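## Task

Locate the object whose underside shows the letters R then X, reading left to right. Put it, and nothing else, into the tray so it lies flat on the tray floor. No other object may be in the tray or have fallen off the table near it. It only counts if the object stays there by itself, without the robot holding it.

## Robot and tools

Robot: two arms, left_arm and right_arm, mounted facing each other across the table. Each has a parallel gripper. The fingers point along the gripper's own +x axis and close along its y axis. The reported gripper position is the point between the finger pads, about 3 to 4 cm behind the fingertips. The objects' letters are on their undersides, so you may need to lift or tilt an object and look with a camera to read them.

Scene frame (used in all results): origin at the table centre, +z up, table surface at z = +0.020 m. left_arm's base is on the +y side. The arm names are labels, not image sides. Printed hand positions can be somewhat off, more when the arm is stretched out.

Command row (shared by execute_actions and move): one flat list of 14 numbers covering both arms, each in [-1, 1]. The first 7 are for left_arm and the last 7 for right_arm, each ordered dx, dy, dz, rx, ry, rz, opening. dx..rz are an offset, not a pose: a target expressed relative to that gripper's measured pose at the start of the action, in the gripper's own axes. A value of 1.0 equals 0.6 m of translation or 180 degrees of rotation. rx, ry, rz form a single rotation vector. Opening is absolute, not an offset: +1 is fully open (0.088 m), empty fingers touch near -0.80, and values down to -1 close no further. Closing from fully open takes at least about 0.5 s. Send zeros for an arm that should stay still (after first correcting it back to its wanted pose), but always send the opening you want it to have.

execute_actions(actions): a list of actions; each action is a table of up to 15 rows, each row lasting one 1/30 s step. If fewer than 15 rows, the last row repeats to fill 15 steps. Every row is measured from the pose at the start of that action, not from the previous row. For the first action in a call, the reference is the last pose reported in this scene. An empty list just returns state and images. Each step the commanded pose is clipped to within 70 mm and 16 degrees of the measured pose, so large offsets may need several actions; afterwards the arm only continues to its last clipped pose. Position wins over orientation when both can't be met.

move(target, speed, blocking): target is one 14-number row as above, offsets from the pose in the latest result showing one. Both grippers follow straight paths that finish together, lasting 0.5 to 10 s (cut off at 10 s). speed is m/s, 0.002 to 0.5, default 0.25; rotation is capped at twice that in rad/s. Paths ignore obstacles and the other arm. Grippers lag, wander and may exceed speed, especially with a straight arm. Faster moves and targets set deeper past a contact press harder. blocking=false returns after 0.5 s while motion continues; then use wait(0) to check, and call wait or stop before sending new rows or moves. The result adds a move: line giving the ending (done, off_target, moving, held, fault) and limits (paced = the pose sent was clipped; held = a check blocked some steps, after which the arm may jump fast), plus each gripper's distance from target. If only one arm is named, the other finished normally.

wait(seconds): 0 to 10; lets the simulation run while arms keep their last command; returns early if a running move ends. stop(): brakes a running move; it needs room to stop, more when fast; fingers keep moving. zoom_image(camera, region): camera is cam_high, cam_low, cam_left_wrist or cam_right_wrist (all 504x504); region [x0, y0, x1, y1] in pixels from the top-left, at most 504 by 504. finished_scene(scene): integer 1 to 2; ends the current scene irreversibly and reports success, so only call it once the object is resting alone and flat in the tray with the grippers released and clear.

Reading results: the state line gives each gripper's position (m), quaternion wxyz and velocities. Hand target lines show where the controller is currently driving each gripper. Step readings list positions at some steps; HELD with an arm's label means that arm's row was partly held back. A pose unreachable line means the clearance check altered or blocked that arm's command. grip_measured is the finger opening on the command scale (last joint value gives metres); it may be off by up to about 1 mm per gripper and reads up to 0.061 narrower while squeezing hard. To hold something, command an opening about 0.07 below grip_measured; less than that grips lighter. Parts thinner than about 3 mm get reduced force.

Hazards: friction can leave a gripper short of target or tilted, and tiny moves may not happen, so check pose after each move and correct tilt. Joint ranges (rad): waist -3.054 to 3.054, shoulder 0 to 3.142, elbow 0 to 2.356, wrist pitch and wrist yaw -1.571 to 1.571, wrist roll -3.142 to 3.142. Load limits (N m): waist 17.2, shoulder 21.3, elbow 21.3, wrist pitch 5.61, wrist yaw 5.59, wrist roll 5.24; exceeding one stops that arm for 10 s. Held objects can be tugged briefly, so grip firmly. Avoid collisions between arms, dropping or slamming objects, hard pushes, and anything leaving the table. Holding loads heats motors: a MOTOR HOT line appears from 50 °C, and at 95 °C an OVER-TEMPERATURE FAULT holds the arm and can cut its power, so don't hold objects longer than needed. The robot keeps executing its last command while you are composing a reply.

Each tool is called after ">>>" by a JSON object that holds its "fn" and its "kwargs", one argument or row to a line.

## Session

>>> {"fn": "execute_actions", "kwargs": {
  "actions": []
}}

Scene clock: 0.00 s.
left_arm: end_effector_position=(-0.0652, +0.4601, +0.1237) grip_measured=-0.780 end_effector_quat_wxyz=(-0.259, +0.662, -0.252, -0.657) end_effector_velocity=(+0.005, -0.000, +0.000) end_effector_angular_velocity=(-0.006, -0.023, +0.019) | right_arm: end_effector_position=(-0.2479, -0.3436, +0.2372) grip_measured=-0.796 end_effector_quat_wxyz=(+0.200, +0.450, +0.516, -0.701) end_effector_velocity=(+0.002, -0.002, -0.003) end_effector_angular_velocity=(+0.000, -0.012, +0.020)
Joint positions: left_arm=[-1.123  1.681  0.957 -0.857  0.006  0.809  0.001] | right_arm=[ 1.182  1.029  0.846 -0.815 -0.084 -1.585  0.   ]
Joint velocities: left_arm=[-0.002 -0.002 -0.002 -0.022 -0.007 -0.022  0.   ] | right_arm=[-0.002 -0.002 -0.007 -0.007 -0.007 -0.022  0.   ]
Heat: left arm: hottest shoulder 25 °C (+0.0 °C/min); right arm: hottest shoulder 26 °C (+0.0 °C/min).
Hand target (left_arm): -0.065, +0.460, +0.124; -0.259, +0.662, -0.252, -0.657
Hand target (right_arm): -0.248, -0.344, +0.237; -0.200, -0.450, -0.516, +0.701

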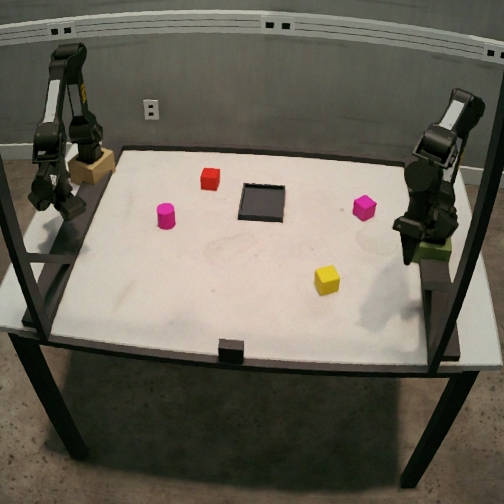

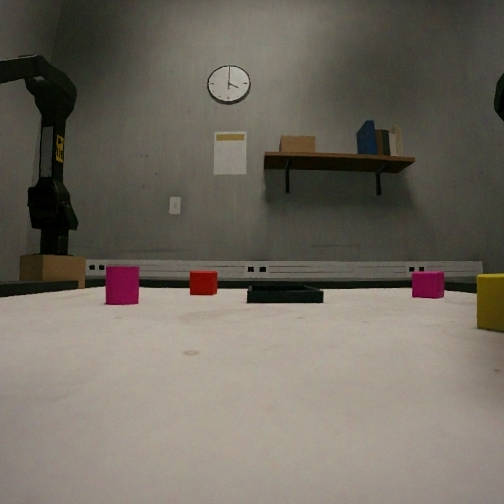

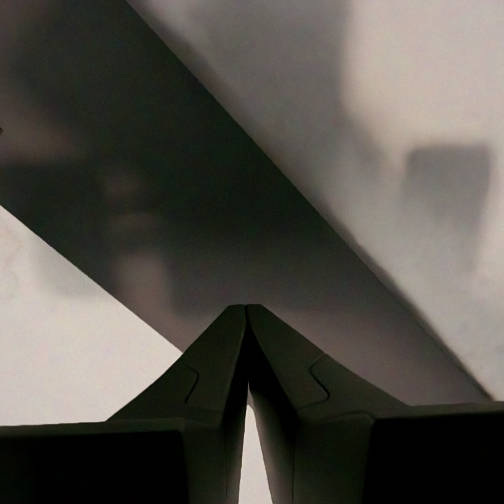

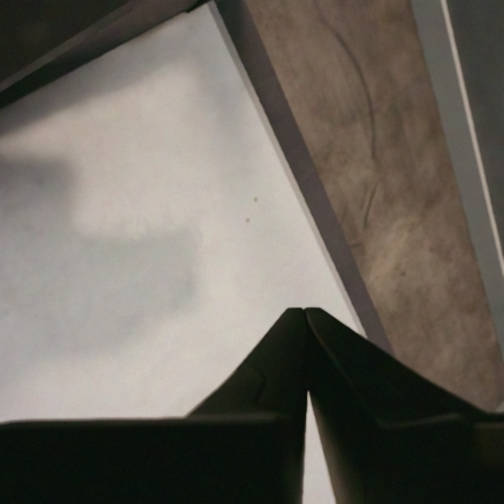

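>>> {"fn": "move", "kwargs": {
  "target": [-0.127,0.11,-0.473,-0.235,0,0,1,0.003,0.067,-0.348,0.343,0.12,0.152,1]
}}

Scene clock: 47.50 s.
left_arm: end_effector_position=(+0.0991, +0.2251, +0.1952) grip_measured=+1.000 end_effector_quat_wxyz=(-0.008, +0.710, +0.009, -0.704) end_effector_velocity=(+0.002, -0.001, -0.000) end_effector_angular_velocity=(+0.010, +0.004, +0.020) | right_arm: end_effector_position=(-0.1312, -0.1730, +0.2033) grip_measured=+0.997 end_effector_quat_wxyz=(-0.000, +0.705, +0.007, -0.709) end_effector_velocity=(+0.000, +0.002, -0.000) end_effector_angular_velocity=(-0.010, +0.004, -0.015)
Joint positions: left_arm=[-0.015  1.615  1.187 -1.168  0.002  1.176  0.088] | right_arm=[ 0.489  1.677  1.357 -1.238 -0.    -1.2    0.088]
Joint velocities: left_arm=[ 0.012  0.007  0.007 -0.007  0.007 -0.007  0.   ] | right_arm=[-0.007  0.012  0.012 -0.007 -0.007  0.007 -0.   ]
Heat: left arm: hottest shoulder 28 °C (+3.8 °C/min); right arm: hottest elbow 31 °C (+6.3 °C/min).
Hand target (left_arm): +0.099, +0.221, +0.197; -0.007, +0.710, +0.007, -0.704
Hand target (right_arm): -0.130, -0.170, +0.202; -0.001, +0.709, +0.003, -0.706
Off the commanded pose (left_arm): 0.007 m, 1 deg.
Off the commanded pose (right_arm): 0.004 m, 1 deg.
move: done

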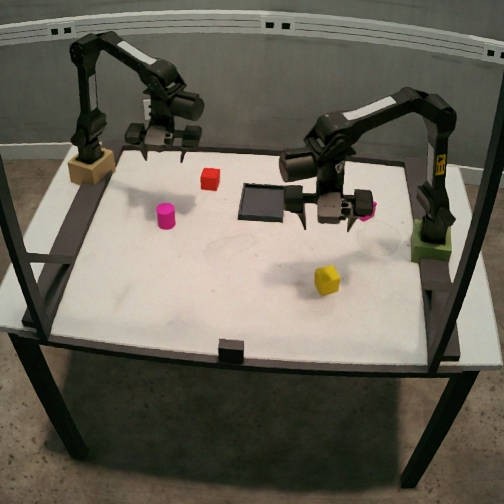

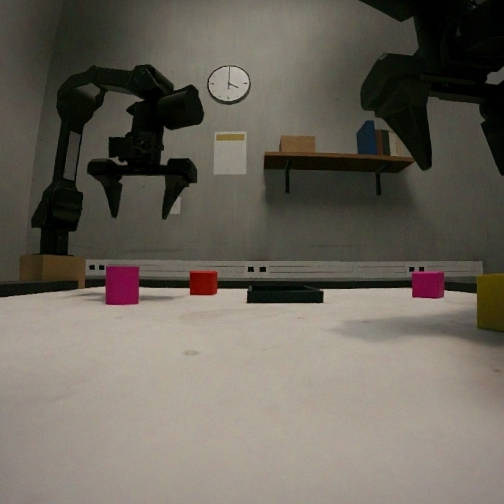

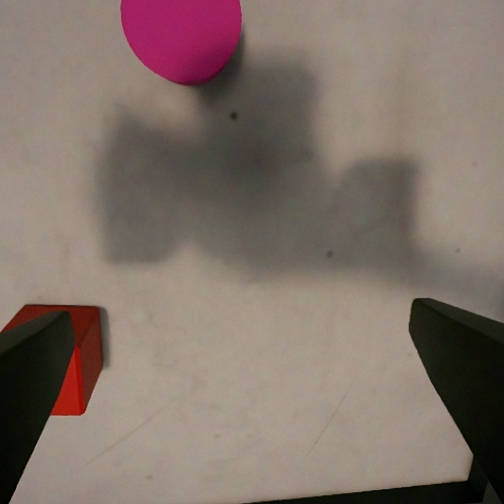

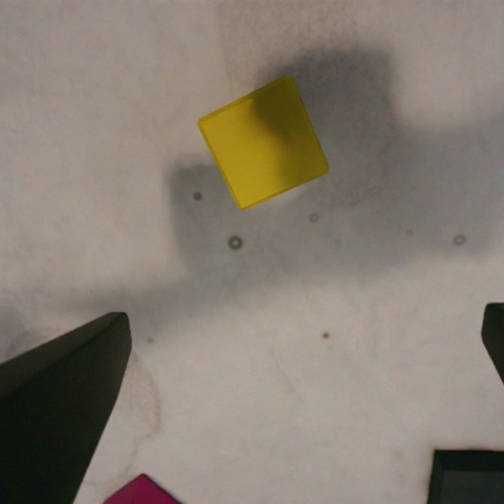

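>>> {"fn": "move", "kwargs": {
  "target": [0.11,0.02,0.15,0,0,0,1,0.12,0.015,0.065,-0.14,0,0,1]
}}

Scene clock: 65.43 s.
left_arm: end_effector_position=(+0.0132, +0.2162, +0.1292) grip_measured=+1.000 end_effector_quat_wxyz=(-0.009, +0.712, +0.008, -0.702) end_effector_velocity=(+0.003, +0.003, -0.002) end_effector_angular_velocity=(+0.017, -0.022, +0.005) | right_arm: end_effector_position=(-0.1714, -0.1775, +0.1397) grip_measured=+0.997 end_effector_quat_wxyz=(+0.142, +0.686, +0.168, -0.694) end_effector_velocity=(+0.001, -0.000, -0.002) end_effector_angular_velocity=(+0.001, -0.007, -0.005)
Joint positions: left_arm=[-0.251  1.876  1.223 -0.946  0.003  0.943  0.088] | right_arm=[ 0.613  1.754  1.186 -0.964 -0.    -1.508  0.088]
Joint velocities: left_arm=[-0.002  0.007  0.002 -0.022 -0.007 -0.007  0.   ] | right_arm=[ 0.002  0.002 -0.007  0.007  0.007  0.007 -0.   ]
Heat: left arm: hottest shoulder 28 °C (+2.0 °C/min); right arm: hottest elbow 32 °C (+5.0 °C/min).
Hand target (left_arm): +0.009, +0.214, +0.129; -0.007, +0.710, +0.008, -0.704
Hand target (right_arm): -0.170, -0.182, +0.132; +0.154, +0.688, +0.162, -0.691
Off the commanded pose (left_arm): 0.004 m, 0 deg.
Off the commanded pose (right_arm): 0.009 m, 2 deg.
move: off_target (right_arm)

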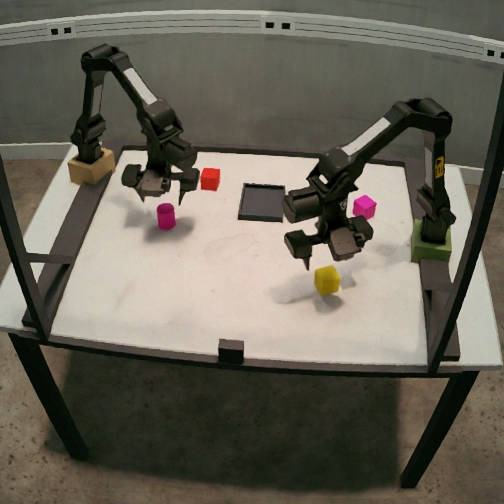

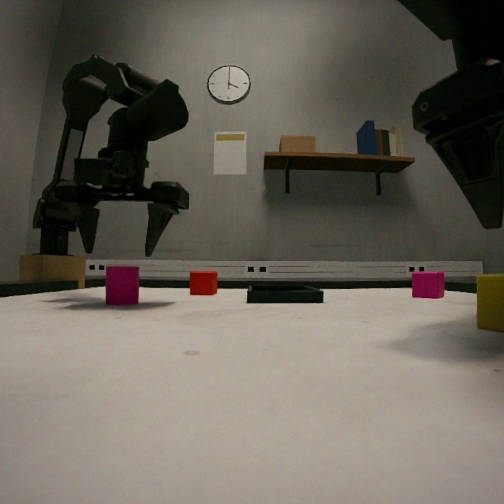

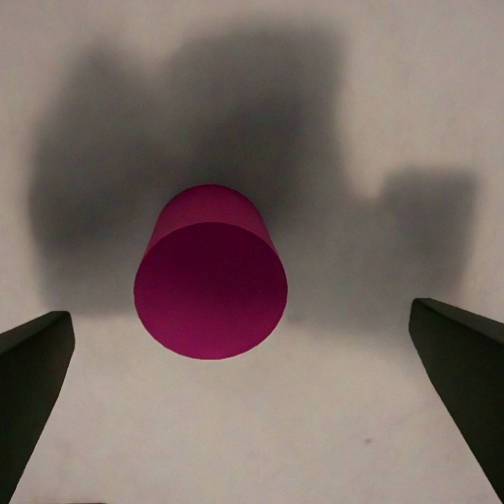

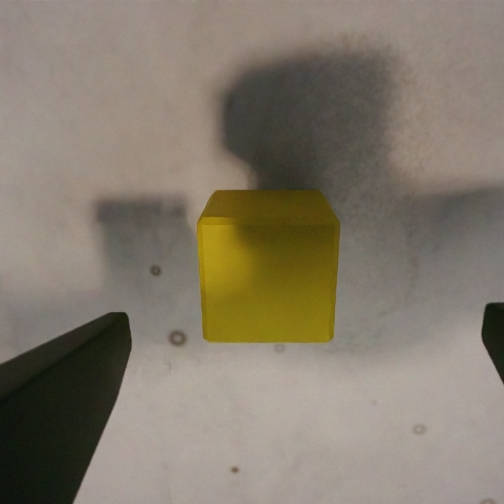

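>>> {"fn": "move", "kwargs": {
  "target": [0.1,0.016,-0.01,0,0,0,1,0.125,0.02,-0.017,0,0,0,1],
  "speed": 0.1
}}

Scene clock: 73.43 s.
left_arm: end_effector_position=(+0.0165, +0.2059, +0.0738) grip_measured=+1.000 end_effector_quat_wxyz=(-0.004, +0.709, +0.005, -0.705) end_effector_velocity=(+0.002, +0.002, -0.001) end_effector_angular_velocity=(+0.006, -0.013, +0.005) | right_arm: end_effector_position=(-0.1618, -0.1767, +0.0721) grip_measured=+0.997 end_effector_quat_wxyz=(+0.133, +0.684, +0.177, -0.696) end_effector_velocity=(+0.001, -0.004, -0.005) end_effector_angular_velocity=(-0.021, +0.013, +0.001)
Joint positions: left_arm=[-0.225  1.991  1.136 -0.729  0.003  0.966  0.088] | right_arm=[ 0.585  1.84   0.992 -0.658 -0.    -1.537  0.088]
Joint velocities: left_arm=[-0.002  0.002 -0.002 -0.007 -0.007 -0.007  0.   ] | right_arm=[-0.007  0.007 -0.012  0.007 -0.022 -0.007 -0.   ]
Heat: left arm: hottest elbow 29 °C (+3.0 °C/min); right arm: hottest elbow 31 °C (+3.0 °C/min).
Hand target (left_arm): +0.019, +0.208, +0.069; -0.009, +0.712, +0.008, -0.702
Hand target (right_arm): -0.158, -0.182, +0.065; +0.142, +0.686, +0.168, -0.694
Off the commanded pose (left_arm): 0.006 m, 1 deg.
Off the commanded pose (right_arm): 0.010 m, 1 deg.
move: off_target (right_arm)

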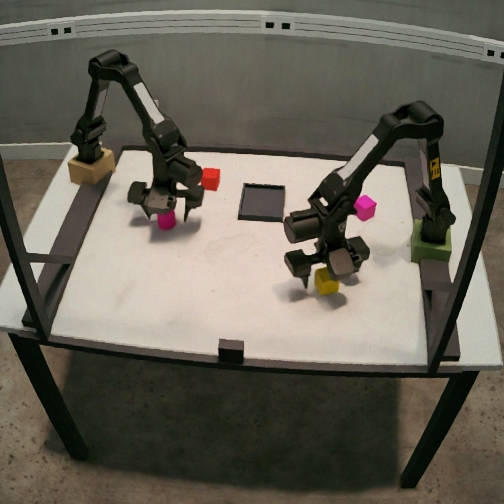

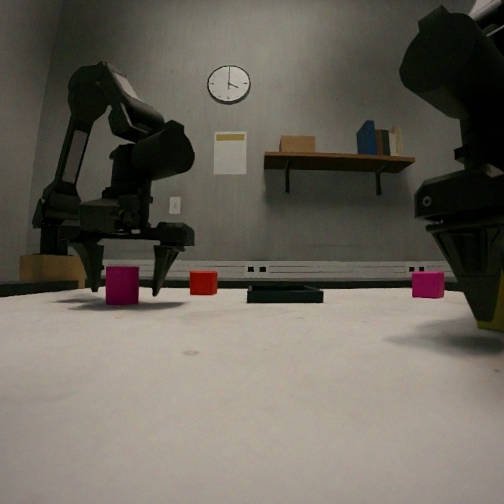

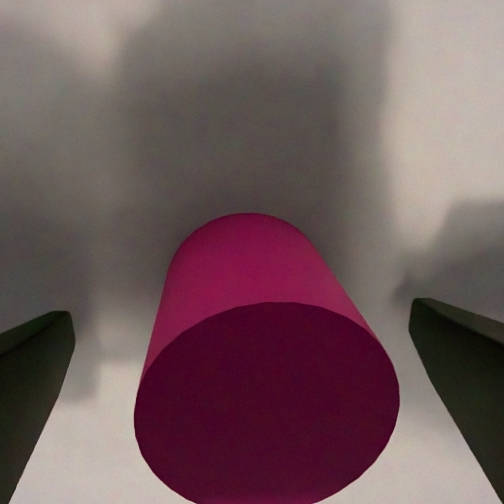

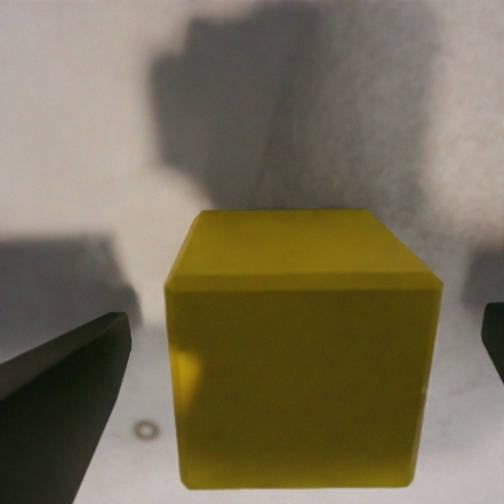

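>>> {"fn": "move", "kwargs": {
  "target": [0.012,-0.005,0.006,0,0,0,1,0.018,0.008,0.005,0,0,0.025,1],
  "speed": 0.05
}}

>>> {"fn": "move", "kwargs": {
  "target": [0,0,0,0,0,0,-0.02,0,0,0,0,0,0,-0.02]
}}

Scene clock: 84.97 s.
left_arm: end_effector_position=(+0.0119, +0.2055, +0.0711) grip_measured=+1.000 end_effector_quat_wxyz=(-0.001, +0.706, -0.000, -0.708) end_effector_velocity=(+0.002, -0.002, -0.001) end_effector_angular_velocity=(-0.015, -0.017, -0.010) | right_arm: end_effector_position=(-0.1609, -0.1820, +0.0637) grip_measured=+0.997 end_effector_quat_wxyz=(+0.156, +0.690, +0.154, -0.690) end_effector_velocity=(-0.000, -0.003, -0.001) end_effector_angular_velocity=(-0.023, -0.004, -0.005)
Joint positions: left_arm=[-0.235  1.997  1.131 -0.704  0.003  0.959  0.088] | right_arm=[ 0.59   1.89   1.023 -0.706 -0.    -1.531  0.088]
Joint velocities: left_arm=[-0.002  0.002 -0.002  0.007 -0.022  0.007  0.   ] | right_arm=[ 0.002  0.007  0.007 -0.022 -0.007  0.007 -0.   ]
Heat: left arm: hottest shoulder 29 °C (+2.0 °C/min); right arm: hottest elbow 31 °C (+1.0 °C/min).
Hand target (left_arm): +0.013, +0.209, +0.067; -0.004, +0.709, +0.005, -0.705
Hand target (right_arm): -0.163, -0.182, +0.061; +0.160, +0.690, +0.150, -0.690
Off the commanded pose (left_arm): 0.006 m, 1 deg.
Off the commanded pose (right_arm): 0.003 m, 1 deg.
move: done

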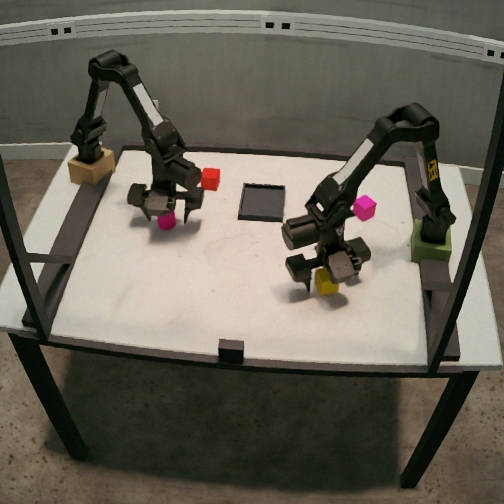

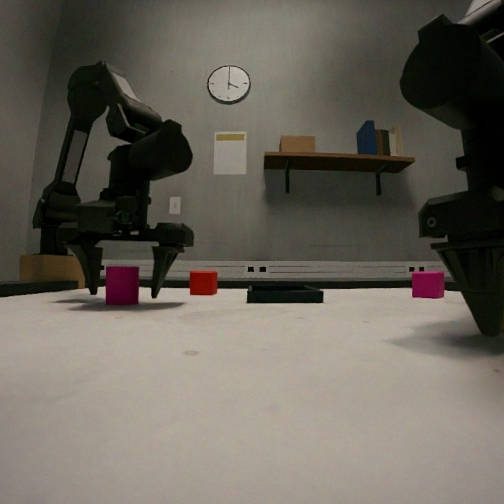

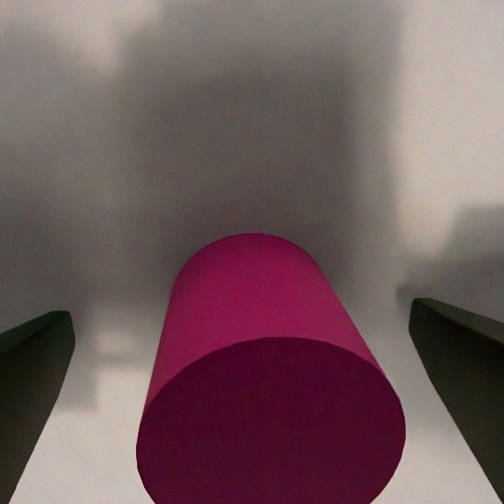

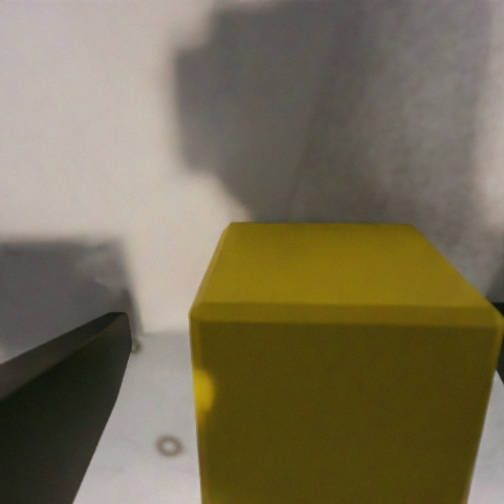

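Scene clock: 85.50 s.
left_arm: end_effector_position=(+0.0119, +0.2056, +0.0711) grip_measured=+0.079 end_effector_quat_wxyz=(-0.001, +0.706, -0.000, -0.708) end_effector_velocity=(+0.003, +0.001, +0.000) end_effector_angular_velocity=(+0.002, -0.010, +0.024) | right_arm: end_effector_position=(-0.1609, -0.1819, +0.0638) grip_measured=+0.072 end_effector_quat_wxyz=(+0.156, +0.690, +0.154, -0.690) end_effector_velocity=(-0.001, -0.004, -0.001) end_effector_angular_velocity=(-0.021, +0.014, +0.005)
Joint positions: left_arm=[-0.235  1.997  1.131 -0.705  0.003  0.959  0.043] | right_arm=[ 0.59   1.89   1.023 -0.707 -0.    -1.531  0.043]
Joint velocities: left_arm=[ 0.002 -0.002 -0.002 -0.007 -0.007 -0.022 -0.   ] | right_arm=[-0.002  0.002 -0.002 -0.007 -0.022 -0.007 -0.   ]
Heat: left arm: hottest shoulder 29 °C (+2.0 °C/min); right arm: hottest elbow 31 °C (+1.0 °C/min).
Hand target (left_arm): +0.012, +0.206, +0.071; -0.001, +0.706, -0.000, -0.708
Hand target (right_arm): -0.161, -0.182, +0.064; +0.156, +0.690, +0.154, -0.690
Off the commanded pose (left_arm): 0.000 m, 0 deg.
Off the commanded pose (right_arm): 0.000 m, 0 deg.
move: done

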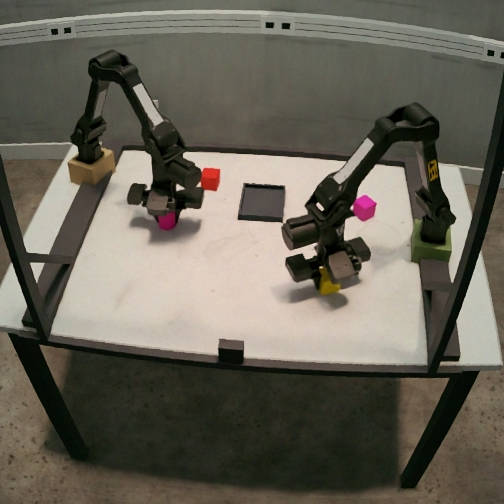

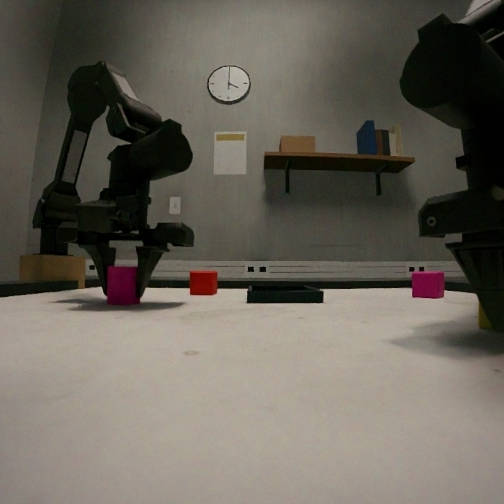

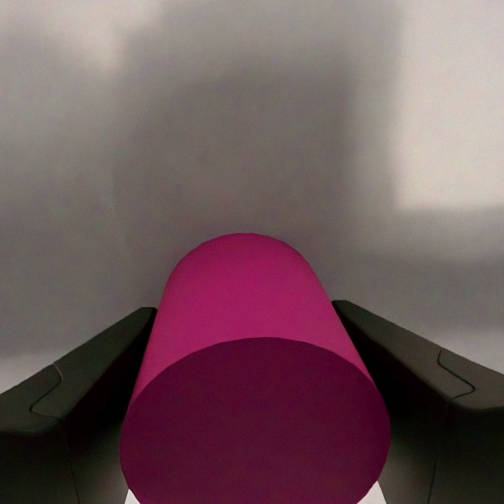

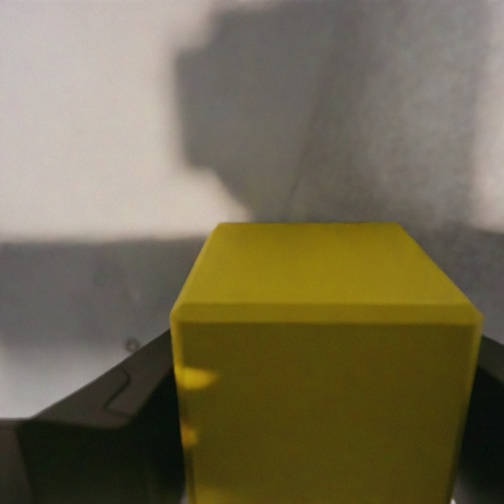

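>>> {"fn": "move", "kwargs": {
  "target": [-0.2,0.03,0.12,0,-0.2,0.05,-0.02,-0.2,-0.105,-0.087,0,-0.12,-0.14,-0.02],
  "speed": 0.15
}}

>>> {"fn": "zoom_image", "kwargs": {
  "camera": "cam_low",
  "region": [0,50,504,300]
}}

Scene clock: 96.37 s.
left_arm: end_effector_position=(-0.0604, +0.1869, +0.1872) grip_measured=+0.079 end_effector_quat_wxyz=(+0.050, +0.455, -0.053, -0.887) end_effector_velocity=(+0.003, +0.000, -0.003) end_effector_angular_velocity=(+0.003, -0.006, +0.012) | right_arm: end_effector_position=(-0.1412, -0.1049, +0.1767) grip_measured=+0.072 end_effector_quat_wxyz=(-0.035, -0.504, -0.261, +0.823) end_effector_velocity=(-0.002, -0.001, +0.003) end_effector_angular_velocity=(-0.004, +0.033, +0.010)
Joint positions: left_arm=[-0.203  1.707  1.1   -0.468  0.422  0.887  0.043] | right_arm=[ 0.261  1.717  1.188 -0.725 -0.469 -1.78   0.043]
Joint velocities: left_arm=[ 0.002 -0.002 -0.012  0.007 -0.007 -0.007 -0.   ] | right_arm=[-0.007 -0.002  0.002 -0.007 -0.037 -0.007 -0.   ]
Heat: left arm: hottest shoulder 30 °C (+2.0 °C/min); right arm: hottest shoulder 31 °C (+0.0 °C/min).
Hand target (left_arm): -0.059, +0.188, +0.191; -0.054, -0.451, +0.053, +0.890
Hand target (right_arm): -0.141, -0.102, +0.184; -0.029, -0.501, -0.269, +0.822
Off the commanded pose (left_arm): 0.004 m, 1 deg.
Off the commanded pose (right_arm): 0.007 m, 1 deg.
move: done

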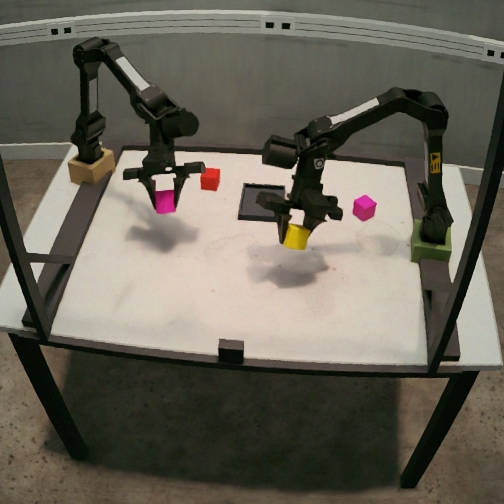

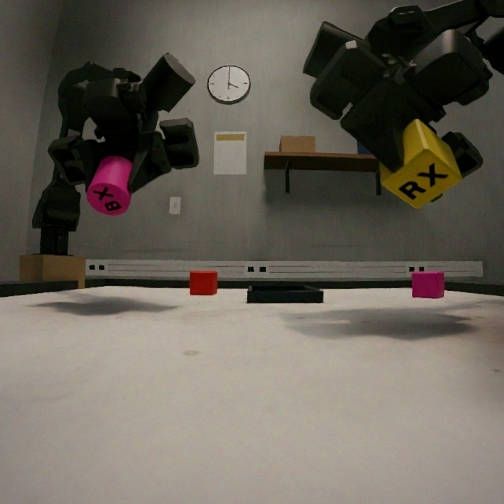

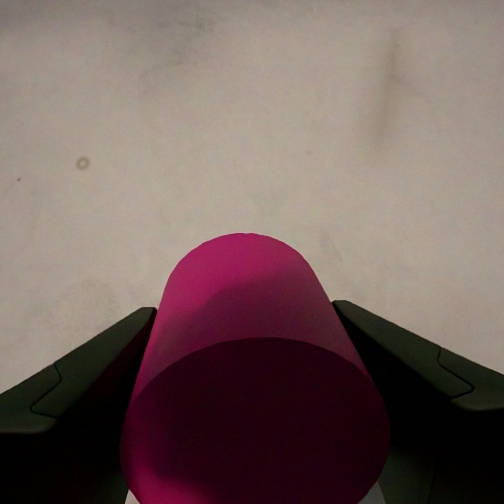

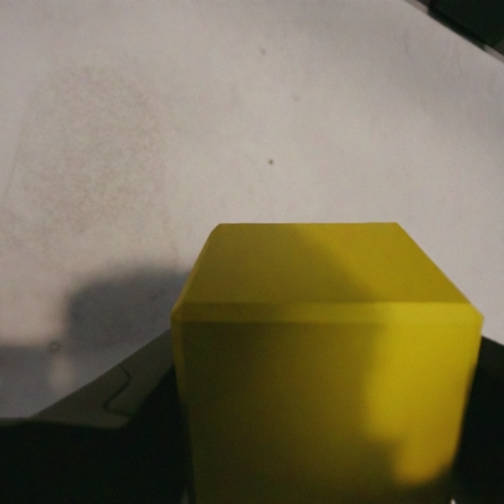

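Region (0, 50, 504, 300) of cam_low's 504x504 image, scaled by 1.000; it fills the top 250 rows of this view, and the rest is white.

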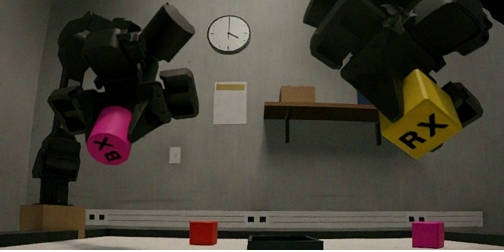

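>>> {"fn": "move", "kwargs": {
  "target": [0.057,-0.157,-0.172,0,0.2,-0.05,-0.02,-0.088,0.042,-0.385,0.136,0.147,0.104,-0.02],
  "speed": 0.15
}}

Scene clock: 116.07 s.
left_arm: end_effector_position=(-0.0024, +0.2663, +0.0908) grip_measured=+0.079 end_effector_quat_wxyz=(-0.001, +0.705, -0.007, -0.709) end_effector_velocity=(-0.000, +0.004, -0.001) end_effector_angular_velocity=(+0.014, -0.003, -0.000) | right_arm: end_effector_position=(+0.0781, -0.0313, +0.1359) grip_measured=+0.072 end_effector_quat_wxyz=(-0.004, +0.708, +0.007, -0.706) end_effector_velocity=(+0.004, -0.003, -0.000) end_effector_angular_velocity=(-0.031, -0.016, +0.005)
Joint positions: left_arm=[-0.396  1.825  0.981 -0.718 -0.001  0.808  0.043] | right_arm=[-0.117  2.222  1.842 -1.174 -0.001 -1.801  0.043]
Joint velocities: left_arm=[-0.007  0.002 -0.002 -0.007  0.007 -0.007 -0.   ] | right_arm=[-0.002  0.017  0.027 -0.037  0.022 -0.007  0.   ]
Heat: left arm: hottest shoulder 32 °C (+4.0 °C/min); right arm: hottest shoulder 33 °C (+1.0 °C/min).
Hand target (left_arm): +0.000, +0.269, +0.087; -0.004, +0.710, -0.002, -0.704
Hand target (right_arm): +0.081, -0.030, +0.130; -0.001, +0.709, -0.001, -0.705
Off the commanded pose (left_arm): 0.006 m, 1 deg.
Off the commanded pose (right_arm): 0.007 m, 1 deg.
move: done

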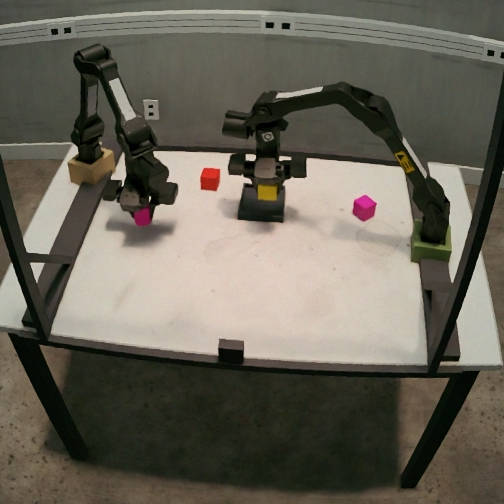

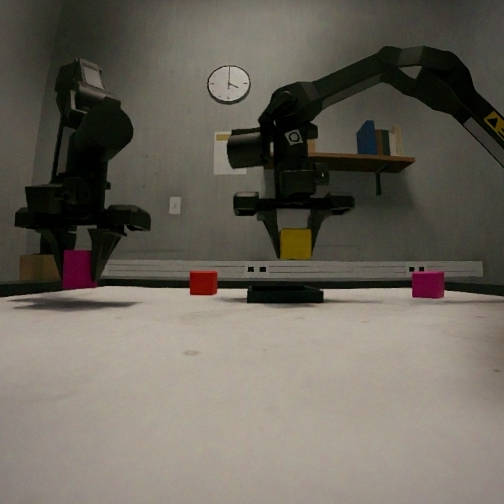

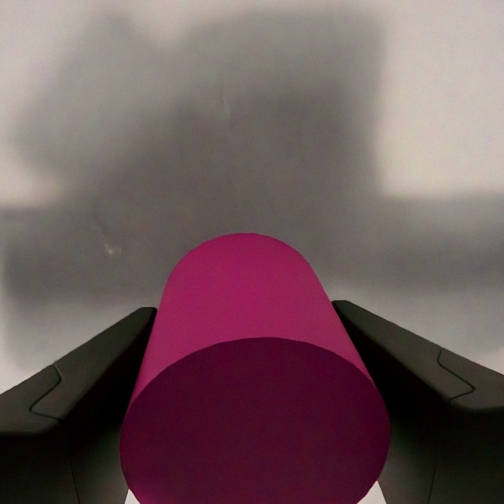

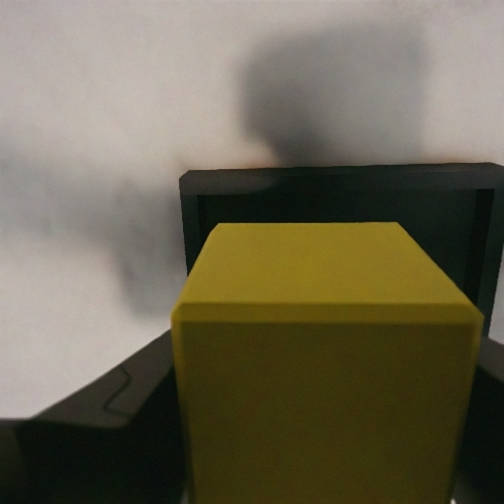

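>>> {"fn": "move", "kwargs": {
  "target": [0.036,0,0,0,0.005,0.005,-0.02,0.03,-0.03,-0.055,0,0,0,-0.02],
  "speed": 0.06
}}

Scene clock: 121.67 s.
left_arm: end_effector_position=(-0.0047, +0.2635, +0.0732) grip_measured=+0.079 end_effector_quat_wxyz=(+0.005, +0.706, -0.016, -0.708) end_effector_velocity=(-0.002, -0.003, -0.001) end_effector_angular_velocity=(-0.017, +0.007, +0.005) | right_arm: end_effector_position=(+0.1097, -0.0138, +0.1252) grip_measured=+0.072 end_effector_quat_wxyz=(-0.009, +0.710, +0.011, -0.704) end_effector_velocity=(-0.001, +0.004, +0.002) end_effector_angular_velocity=(+0.009, +0.005, +0.010)
Joint positions: left_arm=[-0.404  1.87   0.954 -0.633 -0.02   0.803  0.043] | right_arm=[-0.176  2.326  1.974 -1.189 -0.    -1.858  0.043]
Joint velocities: left_arm=[-0.002  0.002 -0.002  0.022 -0.007 -0.007 -0.   ] | right_arm=[ 0.002  0.007  0.022 -0.007 -0.007 -0.007 -0.   ]
Heat: left arm: hottest shoulder 32 °C (+4.1 °C/min); right arm: hottest shoulder 34 °C (+2.0 °C/min).
Hand target (left_arm): -0.003, +0.266, +0.069; +0.004, +0.711, -0.012, -0.704
Hand target (right_arm): +0.111, -0.013, +0.118; -0.004, +0.708, +0.007, -0.706
Off the commanded pose (left_arm): 0.005 m, 1 deg.
Off the commanded pose (right_arm): 0.007 m, 1 deg.
move: done

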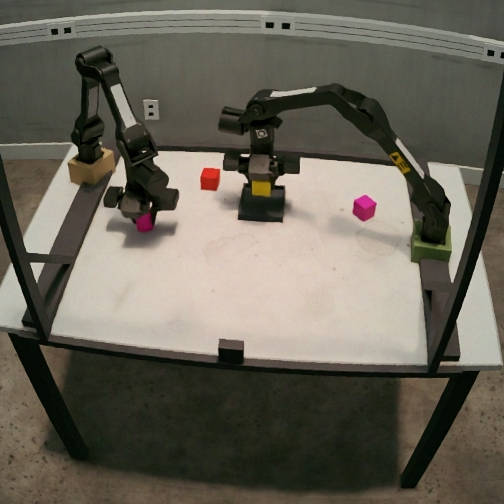

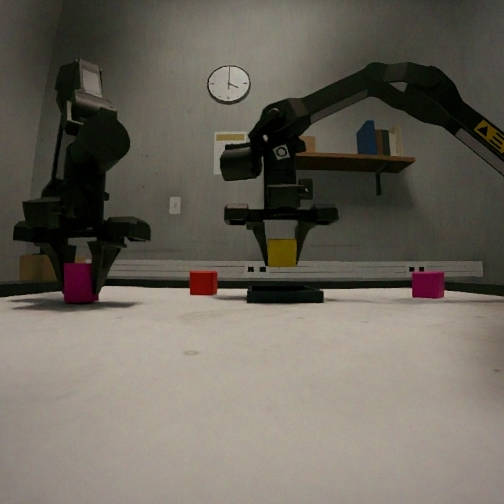

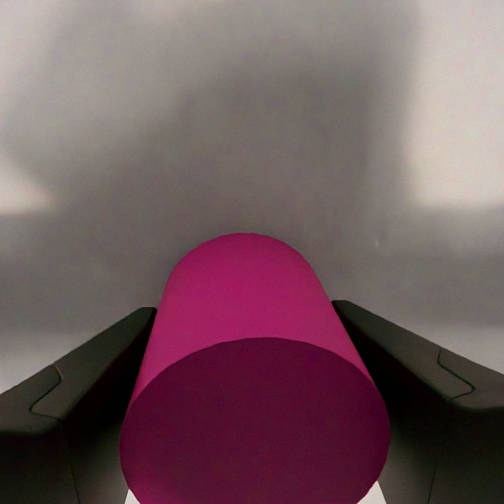

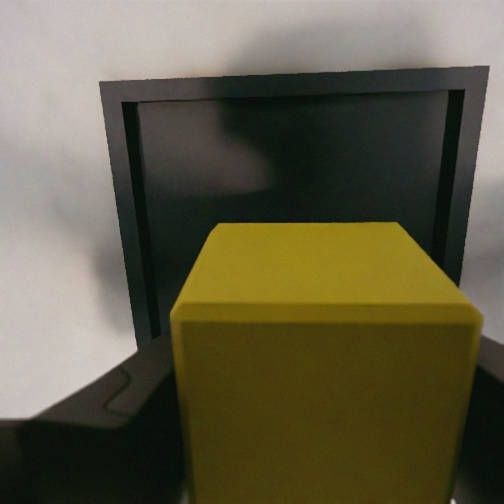

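>>> {"fn": "move", "kwargs": {
  "target": [0.012,0,0,0,0,-0.008,-0.02,0.087,0,0,0,0,0.006,-0.02],
  "speed": 0.05
}}

Scene clock: 128.07 s.
left_arm: end_effector_position=(-0.0038, +0.2646, +0.0690) grip_measured=+0.079 end_effector_quat_wxyz=(-0.000, +0.706, -0.008, -0.708) end_effector_velocity=(-0.002, -0.003, +0.003) end_effector_angular_velocity=(-0.017, +0.007, +0.005) | right_arm: end_effector_position=(+0.1115, -0.0076, +0.0864) grip_measured=+0.072 end_effector_quat_wxyz=(-0.014, +0.711, +0.016, -0.703) end_effector_velocity=(+0.002, -0.003, +0.000) end_effector_angular_velocity=(-0.009, -0.006, +0.019)
Joint positions: left_arm=[-0.398  1.885  0.954 -0.631 -0.006  0.806  0.043] | right_arm=[-0.176  2.373  1.898 -1.052 -0.    -1.859  0.043]
Joint velocities: left_arm=[-0.002 -0.007  0.002  0.007 -0.007 -0.007 -0.   ] | right_arm=[-0.002 -0.002 -0.002 -0.007  0.007 -0.022 -0.   ]
Heat: left arm: hottest shoulder 31 °C (+2.0 °C/min); right arm: hottest shoulder 35 °C (+3.0 °C/min).
Hand target (left_arm): -0.005, +0.263, +0.066; -0.003, +0.706, -0.007, -0.708
Hand target (right_arm): +0.110, -0.013, +0.073; -0.003, +0.710, +0.004, -0.704
Off the commanded pose (left_arm): 0.003 m, 0 deg.
Off the commanded pose (right_arm): 0.014 m, 2 deg.
move: off_target (right_arm)

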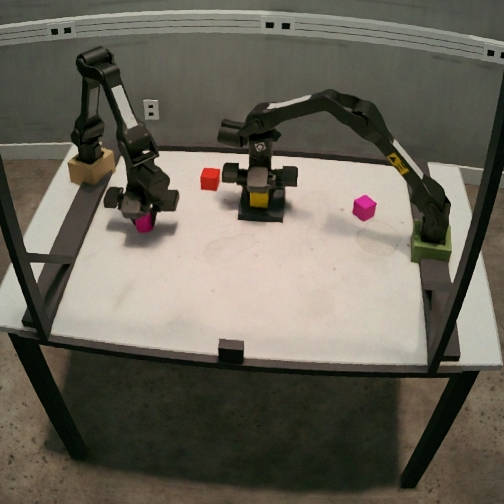

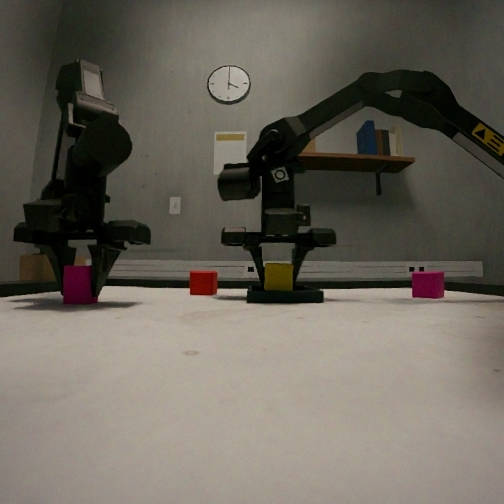

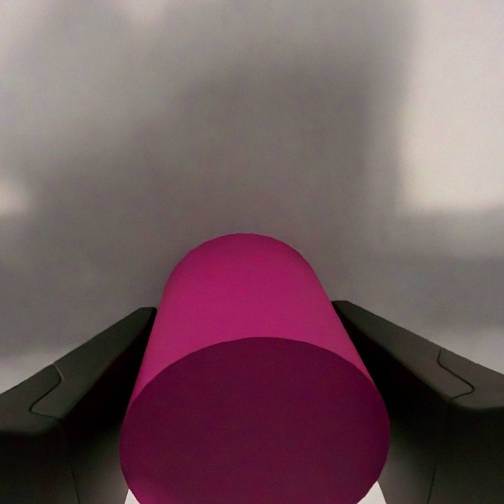

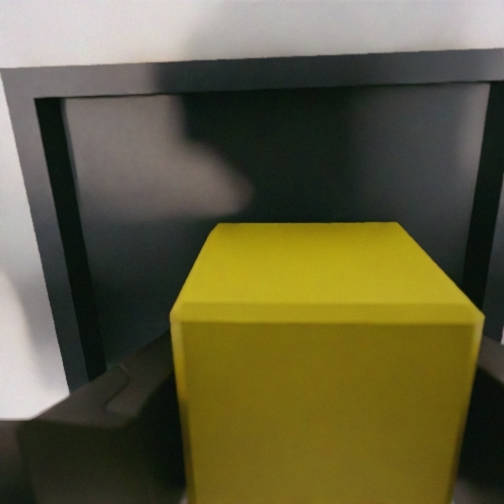

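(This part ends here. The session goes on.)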